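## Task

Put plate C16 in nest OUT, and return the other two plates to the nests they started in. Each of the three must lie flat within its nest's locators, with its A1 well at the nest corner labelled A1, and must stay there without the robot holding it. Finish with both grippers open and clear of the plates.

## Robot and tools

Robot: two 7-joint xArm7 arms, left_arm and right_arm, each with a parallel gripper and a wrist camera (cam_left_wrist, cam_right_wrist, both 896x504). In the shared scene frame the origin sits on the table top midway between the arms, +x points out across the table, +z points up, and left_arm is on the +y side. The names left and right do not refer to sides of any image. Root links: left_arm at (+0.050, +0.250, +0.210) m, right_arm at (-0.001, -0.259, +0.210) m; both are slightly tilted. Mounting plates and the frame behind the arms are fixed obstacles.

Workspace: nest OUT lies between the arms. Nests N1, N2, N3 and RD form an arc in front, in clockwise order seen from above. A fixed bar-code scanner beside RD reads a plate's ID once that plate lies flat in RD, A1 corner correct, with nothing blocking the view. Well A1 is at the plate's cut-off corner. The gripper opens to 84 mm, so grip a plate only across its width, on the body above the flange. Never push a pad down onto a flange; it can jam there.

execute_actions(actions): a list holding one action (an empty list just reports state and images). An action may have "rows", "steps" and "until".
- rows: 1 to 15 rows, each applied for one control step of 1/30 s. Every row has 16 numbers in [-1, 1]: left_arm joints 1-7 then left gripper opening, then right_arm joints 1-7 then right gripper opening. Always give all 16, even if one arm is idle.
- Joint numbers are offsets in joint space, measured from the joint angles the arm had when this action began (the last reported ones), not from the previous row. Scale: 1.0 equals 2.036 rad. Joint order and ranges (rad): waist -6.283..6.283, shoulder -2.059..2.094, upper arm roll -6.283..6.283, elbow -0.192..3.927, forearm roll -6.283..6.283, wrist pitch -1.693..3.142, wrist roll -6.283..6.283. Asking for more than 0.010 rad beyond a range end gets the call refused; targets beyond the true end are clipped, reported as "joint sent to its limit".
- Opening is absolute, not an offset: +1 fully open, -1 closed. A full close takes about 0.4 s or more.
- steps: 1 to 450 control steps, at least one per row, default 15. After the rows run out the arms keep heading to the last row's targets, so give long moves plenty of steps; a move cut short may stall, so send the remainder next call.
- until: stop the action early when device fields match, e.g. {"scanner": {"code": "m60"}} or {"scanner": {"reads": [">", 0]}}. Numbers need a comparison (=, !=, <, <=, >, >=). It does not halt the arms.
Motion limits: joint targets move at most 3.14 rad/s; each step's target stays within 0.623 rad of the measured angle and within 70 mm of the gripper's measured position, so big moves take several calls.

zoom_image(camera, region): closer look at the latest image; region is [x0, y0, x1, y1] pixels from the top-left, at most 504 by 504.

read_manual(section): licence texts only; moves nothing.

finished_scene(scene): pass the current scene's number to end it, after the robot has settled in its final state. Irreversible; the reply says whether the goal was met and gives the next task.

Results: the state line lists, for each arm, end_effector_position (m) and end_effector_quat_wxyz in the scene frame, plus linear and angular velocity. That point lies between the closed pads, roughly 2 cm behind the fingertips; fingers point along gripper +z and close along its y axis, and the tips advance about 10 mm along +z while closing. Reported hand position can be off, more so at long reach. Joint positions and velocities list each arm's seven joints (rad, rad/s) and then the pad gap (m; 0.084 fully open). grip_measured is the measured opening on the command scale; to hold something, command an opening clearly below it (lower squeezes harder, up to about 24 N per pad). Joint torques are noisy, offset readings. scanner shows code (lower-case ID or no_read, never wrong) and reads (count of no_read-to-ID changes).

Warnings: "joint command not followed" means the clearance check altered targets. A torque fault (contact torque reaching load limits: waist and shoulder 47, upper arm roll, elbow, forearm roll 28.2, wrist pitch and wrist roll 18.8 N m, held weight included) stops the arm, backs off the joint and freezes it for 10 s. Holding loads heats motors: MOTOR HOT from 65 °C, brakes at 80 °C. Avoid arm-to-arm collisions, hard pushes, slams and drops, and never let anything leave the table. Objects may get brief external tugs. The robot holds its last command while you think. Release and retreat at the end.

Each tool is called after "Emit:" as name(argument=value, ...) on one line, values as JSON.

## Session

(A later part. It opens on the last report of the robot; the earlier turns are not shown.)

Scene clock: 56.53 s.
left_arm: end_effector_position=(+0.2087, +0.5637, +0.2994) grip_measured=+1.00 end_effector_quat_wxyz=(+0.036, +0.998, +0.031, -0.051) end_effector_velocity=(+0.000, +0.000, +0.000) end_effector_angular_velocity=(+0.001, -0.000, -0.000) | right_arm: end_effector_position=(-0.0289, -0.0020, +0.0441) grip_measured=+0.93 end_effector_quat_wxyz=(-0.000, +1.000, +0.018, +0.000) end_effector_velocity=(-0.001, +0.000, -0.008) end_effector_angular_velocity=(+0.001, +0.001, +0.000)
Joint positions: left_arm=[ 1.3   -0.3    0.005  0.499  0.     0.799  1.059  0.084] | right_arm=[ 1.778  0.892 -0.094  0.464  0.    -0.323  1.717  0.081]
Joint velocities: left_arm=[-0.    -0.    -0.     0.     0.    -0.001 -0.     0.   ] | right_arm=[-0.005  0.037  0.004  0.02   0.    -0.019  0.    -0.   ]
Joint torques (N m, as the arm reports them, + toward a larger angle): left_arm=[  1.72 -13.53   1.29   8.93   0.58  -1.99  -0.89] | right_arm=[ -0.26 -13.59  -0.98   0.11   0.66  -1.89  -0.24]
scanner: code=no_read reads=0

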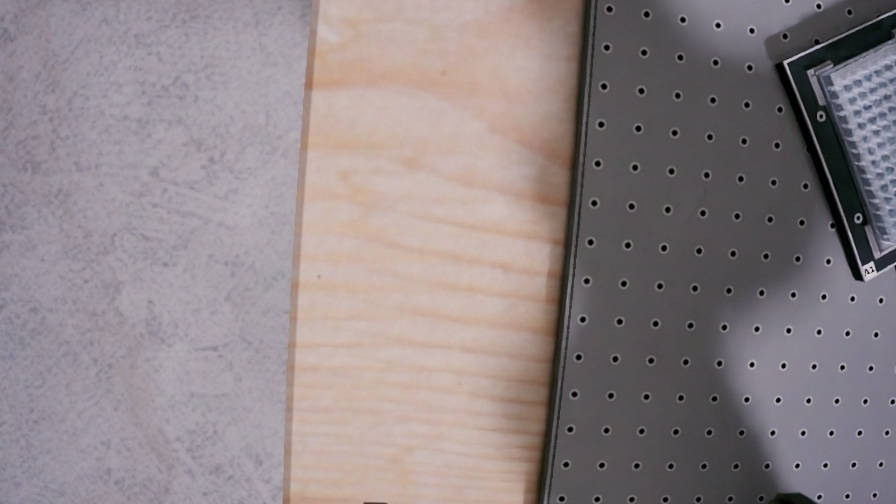

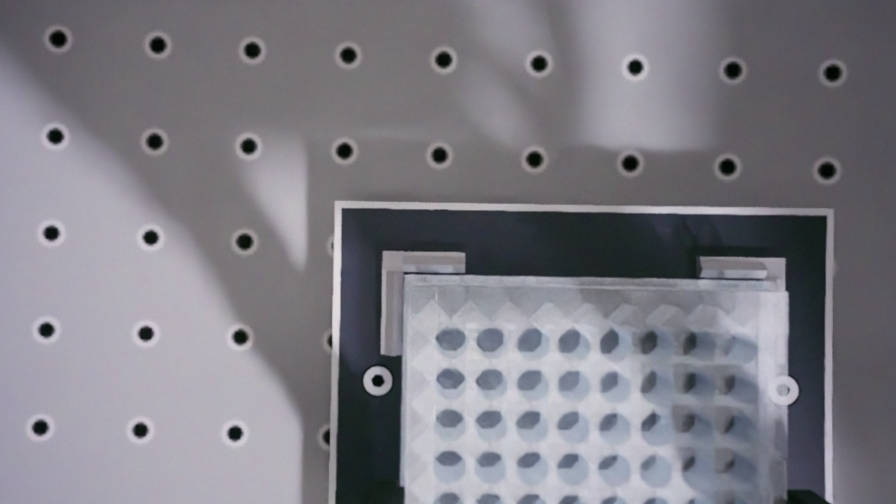

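Emit:
execute_actions(actions=[])

Emit:
zoom_image(camera="cam_right_wrist", region=[310, 180, 470, 300])

Emit:
zoom_image(camera="cam_right_wrist", region=[700, 180, 860, 300])

Scene clock: 57.27 s.
left_arm: end_effector_position=(+0.2087, +0.5637, +0.2994) grip_measured=+1.00 end_effector_quat_wxyz=(+0.036, +0.998, +0.031, -0.051) end_effector_velocity=(-0.000, -0.000, +0.000) end_effector_angular_velocity=(-0.000, +0.000, +0.000) | right_arm: end_effector_position=(-0.0289, -0.0020, +0.0427) grip_measured=+0.93 end_effector_quat_wxyz=(-0.000, +1.000, +0.018, +0.000) end_effector_velocity=(-0.000, +0.000, -0.000) end_effector_angular_velocity=(+0.000, +0.000, -0.001)
Joint positions: left_arm=[ 1.3   -0.3    0.005  0.499  0.     0.799  1.059  0.084] | right_arm=[ 1.777  0.898 -0.093  0.467  0.    -0.326  1.717  0.082]
Joint velocities: left_arm=[ 0. -0.  0.  0.  0.  0. -0.  0.] | right_arm=[ 0.     0.     0.     0.     0.    -0.001  0.002  0.   ]
Joint torques (N m, as the arm reports them, + toward a larger angle): left_arm=[  0.76 -14.02   1.86   8.8    0.82  -1.9   -1.07] | right_arm=[ -0.5  -12.48  -0.81   0.49   0.34  -1.82  -0.23]
scanner: code=no_read reads=0

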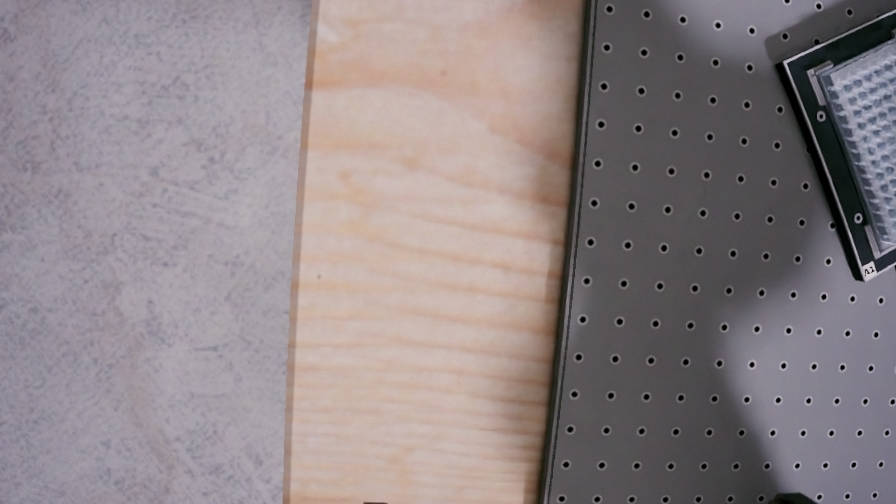

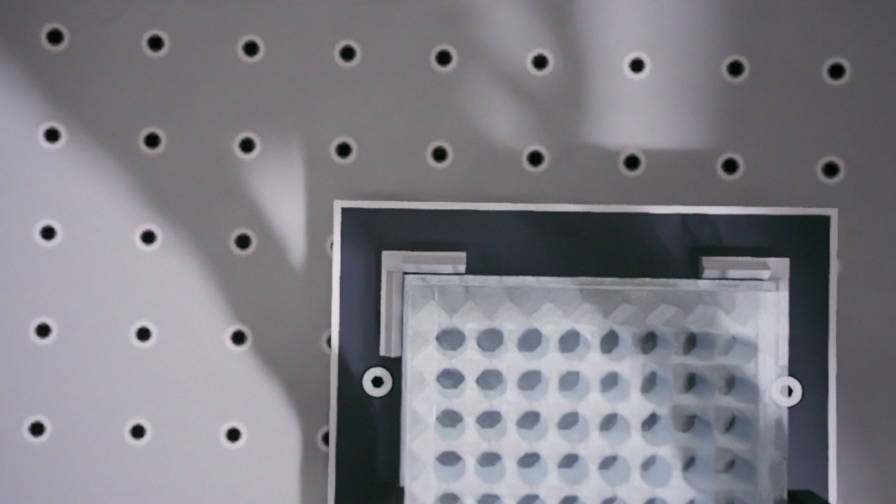

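Region (310, 180, 470, 300) of cam_right_wrist's 896x504 image, scaled by 3.150, with more detail than that image has; it fills the top 378 rows of this view, and the rest is white.

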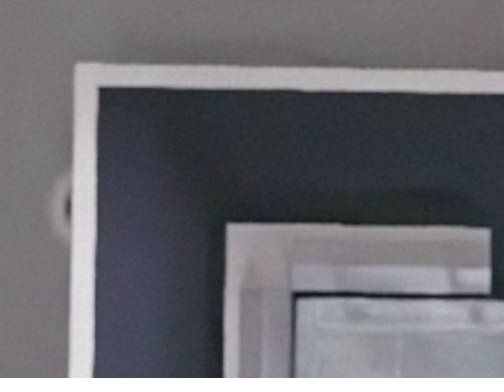

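Region (700, 180, 860, 300) of cam_right_wrist's 896x504 image, scaled by 3.150, with more detail than that image has; it fills the top 378 rows of this view, and the rest is white.

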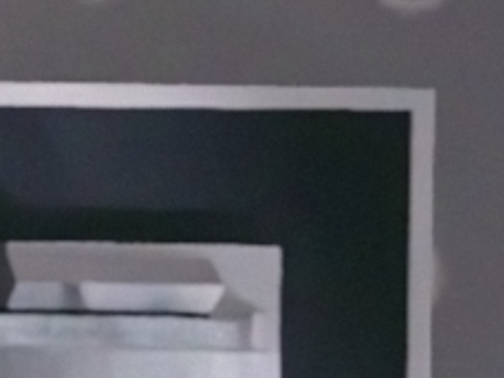

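Touching down (shoulder torque dropped). Release.

Emit:
execute_actions(actions=[{"rows":[[0,0,0,0,0,0,0,1,0,0,0,0,0,0,0,0],[0,0,0,0,0,0,0,1,0,0,0,0,0,0,0,0.6],[0,0,0,0,0,0,0,1,0,0,0,0,0,0,0,1]],"steps":3}])

Scene clock: 57.83 s.
left_arm: end_effector_position=(+0.2087, +0.5637, +0.2994) grip_measured=+1.00 end_effector_quat_wxyz=(+0.036, +0.998, +0.031, -0.051) end_effector_velocity=(+0.000, +0.000, +0.000) end_effector_angular_velocity=(+0.001, -0.001, -0.003) | right_arm: end_effector_position=(-0.0289, -0.0020, +0.0426) grip_measured=+0.93 end_effector_quat_wxyz=(-0.000, +1.000, +0.018, +0.000) end_effector_velocity=(+0.000, -0.000, +0.000) end_effector_angular_velocity=(+0.000, -0.000, +0.000)
Joint positions: left_arm=[ 1.3   -0.3    0.005  0.499  0.     0.799  1.059  0.084] | right_arm=[ 1.777  0.898 -0.093  0.467  0.    -0.326  1.717  0.082]
Joint velocities: left_arm=[-0.    -0.     0.    -0.     0.    -0.001  0.002  0.   ] | right_arm=[ 0.    -0.001 -0.001 -0.001 -0.    -0.001 -0.001 -0.   ]
Joint torques (N m, as the arm reports them, + toward a larger angle): left_arm=[  1.37 -13.56   1.41   8.77   1.07  -1.62  -1.07] | right_arm=[ -0.36 -12.37  -0.61   0.49   0.67  -1.74  -0.24]
scanner: code=no_read reads=0

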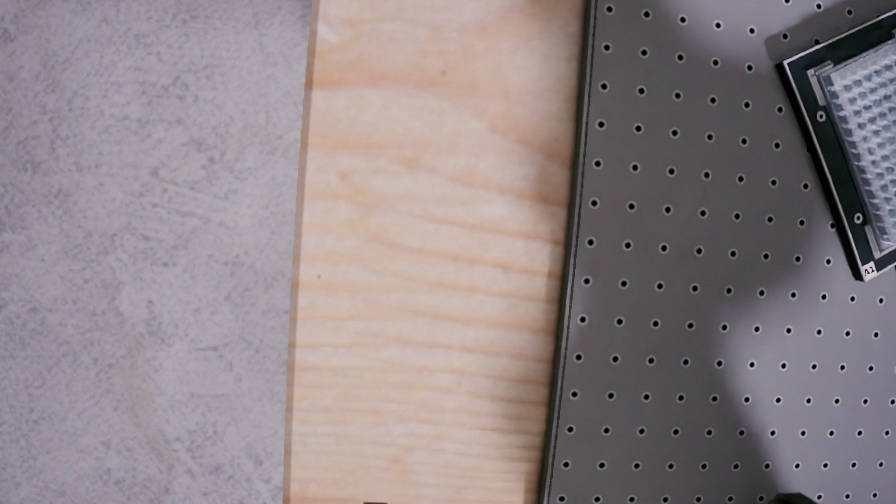

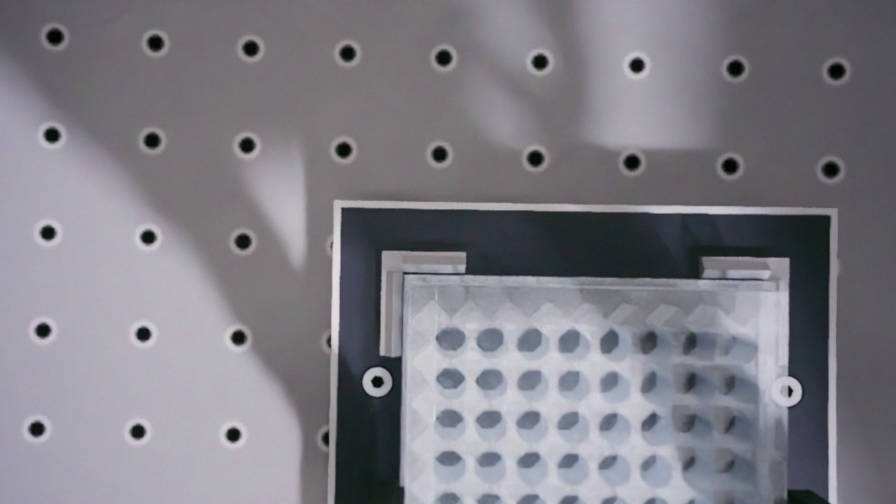

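Emit:
execute_actions(actions=[])

Scene clock: 58.03 s.
left_arm: end_effector_position=(+0.2087, +0.5637, +0.2994) grip_measured=+1.00 end_effector_quat_wxyz=(+0.036, +0.998, +0.031, -0.051) end_effector_velocity=(-0.000, -0.000, -0.000) end_effector_angular_velocity=(-0.000, +0.000, +0.001) | right_arm: end_effector_position=(-0.0289, -0.0025, +0.0424) grip_measured=+0.99 end_effector_quat_wxyz=(+0.000, +1.000, +0.018, +0.000) end_effector_velocity=(+0.001, -0.004, -0.001) end_effector_angular_velocity=(-0.009, -0.002, -0.001)
Joint positions: left_arm=[ 1.3   -0.3    0.005  0.499  0.     0.799  1.059  0.084] | right_arm=[ 1.777  0.899 -0.093  0.467  0.    -0.326  1.717  0.084]
Joint velocities: left_arm=[ 0.    -0.    -0.    -0.001 -0.    -0.    -0.001 -0.   ] | right_arm=[-0.     0.003 -0.    -0.004 -0.001  0.002  0.001  0.008]
Joint torques (N m, as the arm reports them, + toward a larger angle): left_arm=[  0.71 -13.52   1.31   8.61   1.11  -1.92  -0.62] | right_arm=[ -0.35 -14.02  -1.13   0.49   0.58  -2.14  -0.27]
scanner: code=no_read reads=0

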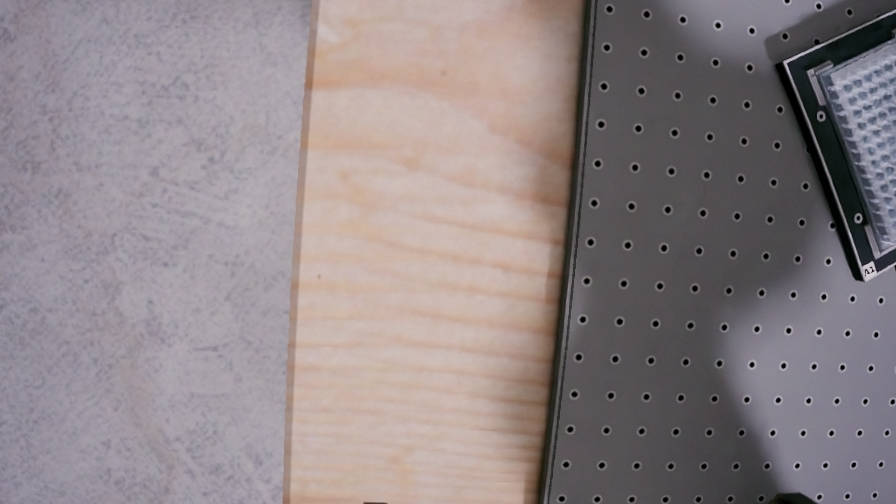

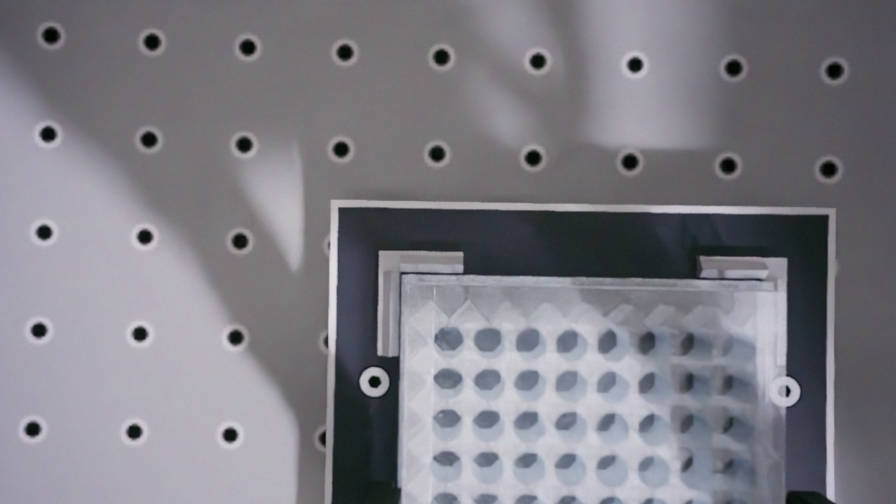

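Emit:
execute_actions(actions=[{"rows":[[0,0,0,0,0,0,0,1,0.0004,-0.003,-0.0002,-0.0012,0,0.0018,0,1],[0,0,0,0,0,0,0,1,0.001,-0.008,-0.0007,-0.0037,0,0.0044,0,1],[0,0,0,0,0,0,0,1,0.002,-0.016,-0.0013,-0.0076,0,0.0085,0,1],[0,0,0,0,0,0,0,1,0.0034,-0.027,-0.0022,-0.013,0,0.0141,0,1],[0,0,0,0,0,0,0,1,0.0052,-0.0411,-0.0034,-0.0199,0,0.0213,0,1],[0,0,0,0,0,0,0,1,0.0081,-0.06,-0.0055,-0.0283,0,0.032,0,1],[0,0,0,0,0,0,0,1,0.0118,-0.0842,-0.0081,-0.0388,0,0.0458,0,1],[0,0,0,0,0,0,0,1,0.012,-0.115,-0.008,-0.05,0,0.065,0,1],[0,0,0,0,0,0,0,1,0.01,-0.155,-0.002,-0.06,0,0.096,0,1],[0,0,0,0,0,0,0,1,0.007,-0.2,0.005,-0.069,0,0.132,0,1],[0,0,0,0,0,0,0,1,0.003,-0.25,0.013,-0.078,0,0.171,0,1],[0,0,0,0,0,0,0,1,-0.001,-0.3,0.022,-0.087,0,0.21,0,1],[0,0,0,0,0,0,0,1,-0.005,-0.35,0.03,-0.095,0,0.25,0,1],[0,0,0,0,0,0,0,1,-0.009,-0.4,0.038,-0.104,0,0.289,0,1],[0,0,0,0,0,0,0,1,-0.0133,-0.4416,0.0457,-0.1115,0,0.3222,0,1]],"steps":21}])

Scene clock: 61.43 s.
left_arm: end_effector_position=(+0.2087, +0.5637, +0.2994) grip_measured=+1.00 end_effector_quat_wxyz=(+0.036, +0.998, +0.031, -0.051) end_effector_velocity=(+0.000, +0.000, +0.000) end_effector_angular_velocity=(+0.001, -0.000, -0.000) | right_arm: end_effector_position=(-0.0557, +0.0056, +0.1875) grip_measured=+1.00 end_effector_quat_wxyz=(-0.000, +0.999, +0.028, -0.032) end_effector_velocity=(-0.038, -0.037, +0.325) end_effector_angular_velocity=(+0.045, +0.105, +0.127)
Joint positions: left_arm=[ 1.3   -0.3    0.005  0.499  0.     0.799  1.059  0.084] | right_arm=[ 1.766  0.209 -0.033  0.282  0.     0.166  1.717  0.084]
Joint velocities: left_arm=[-0.    -0.     0.     0.001  0.     0.     0.    -0.   ] | right_arm=[-0.123 -1.648  0.259 -0.324 -0.     1.265 -0.001  0.   ]
Joint torques (N m, as the arm reports them, + toward a larger angle): left_arm=[  1.3  -13.06   1.48   8.66   0.7   -2.16  -0.67] | right_arm=[-1.5  -8.56  0.08  6.76  0.63 -2.09 -0.2 ]
scanner: code=no_read reads=0

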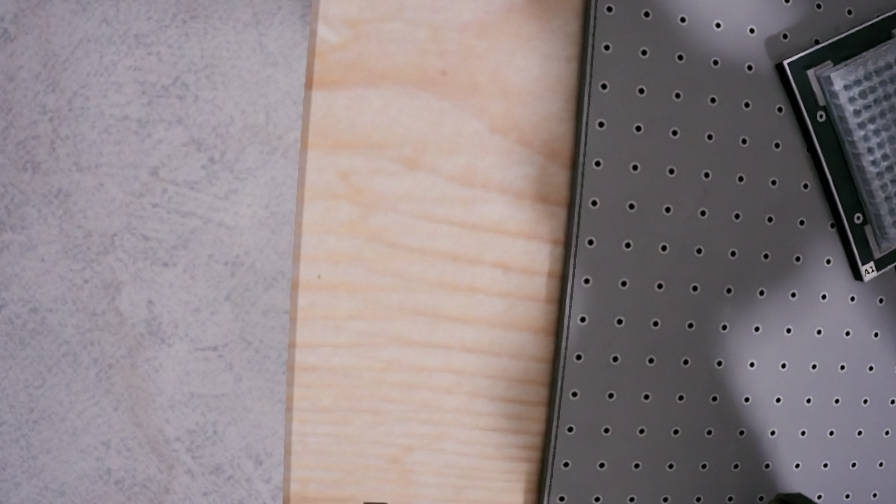

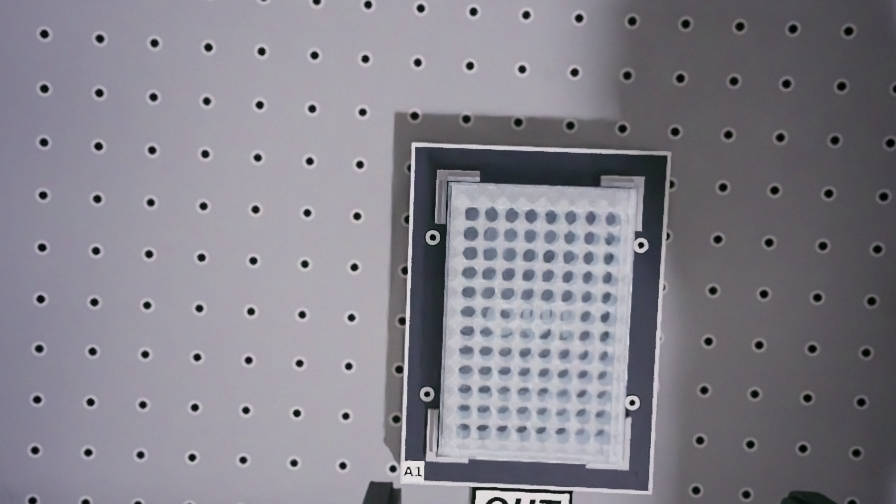

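Emit:
execute_actions(actions=[])

Emit:
zoom_image(camera="cam_right_wrist", region=[340, 130, 700, 490])

Scene clock: 61.80 s.
left_arm: end_effector_position=(+0.2087, +0.5637, +0.2994) grip_measured=+1.00 end_effector_quat_wxyz=(+0.036, +0.998, +0.031, -0.051) end_effector_velocity=(+0.000, +0.000, +0.000) end_effector_angular_velocity=(+0.001, -0.000, +0.001) | right_arm: end_effector_position=(-0.0576, -0.0040, +0.2252) grip_measured=+1.00 end_effector_quat_wxyz=(-0.000, +0.999, +0.037, -0.035) end_effector_velocity=(-0.000, +0.001, +0.007) end_effector_angular_velocity=(+0.004, +0.001, +0.002)
Joint positions: left_arm=[ 1.3   -0.3    0.005  0.499  0.     0.799  1.059  0.084] | right_arm=[ 1.75   0.005 -0.     0.24   0.     0.328  1.717  0.084]
Joint velocities: left_arm=[ 0.     0.    -0.     0.    -0.    -0.001 -0.001  0.   ] | right_arm=[-0.003 -0.031  0.004 -0.001 -0.     0.026 -0.001  0.   ]
Joint torques (N m, as the arm reports them, + toward a larger angle): left_arm=[  1.43 -13.79   1.07   8.81   0.42  -1.99  -0.8 ] | right_arm=[-0.89 -7.78  0.46  9.22  0.54 -2.06 -0.2 ]
scanner: code=no_read reads=0

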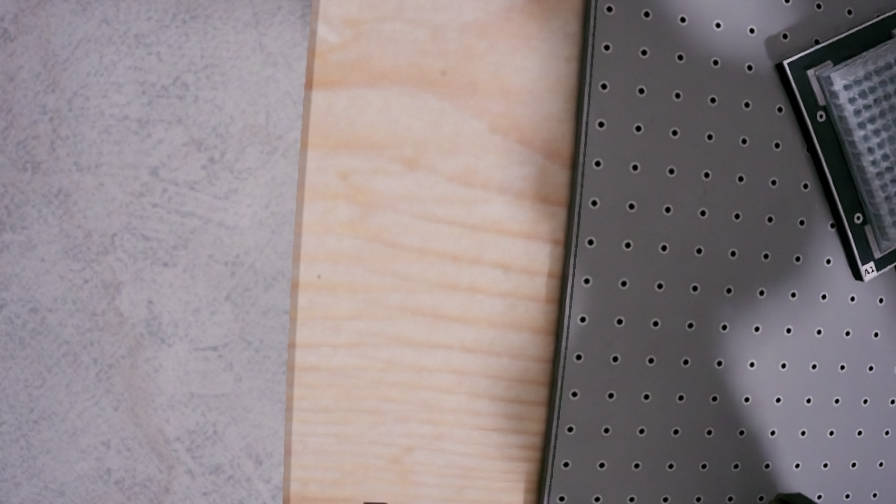

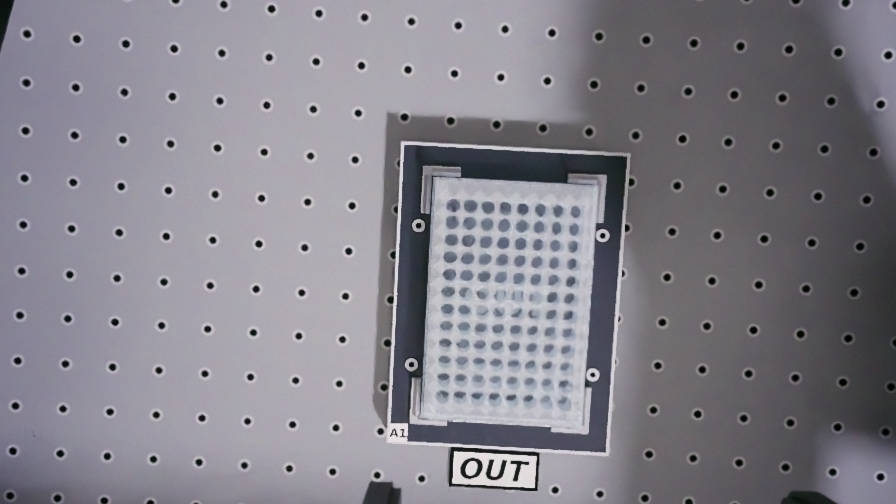

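Region (340, 130, 700, 490) of cam_right_wrist's 896x504 image, scaled by 1.400, with more detail than that image has.

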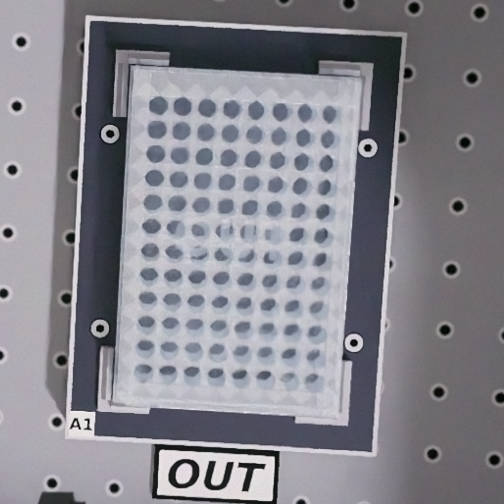

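Emit:
zoom_image(camera="cam_right_wrist", region=[385, 370, 465, 450])

Emit:
zoom_image(camera="cam_right_wrist", region=[545, 160, 625, 240])

Region (385, 370, 465, 450) of cam_right_wrist's 896x504 image, scaled by 6.300, with more detail than that image has.

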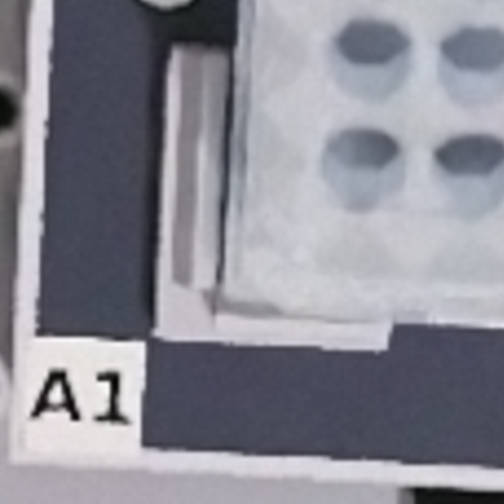

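Region (545, 160, 625, 240) of cam_right_wrist's 896x504 image, scaled by 6.300, with more detail than that image has.

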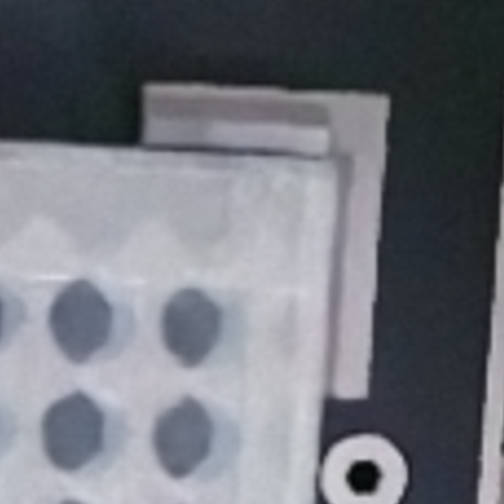

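Emit:
finished_scene(scene=2)

The scene is finished: the task was done.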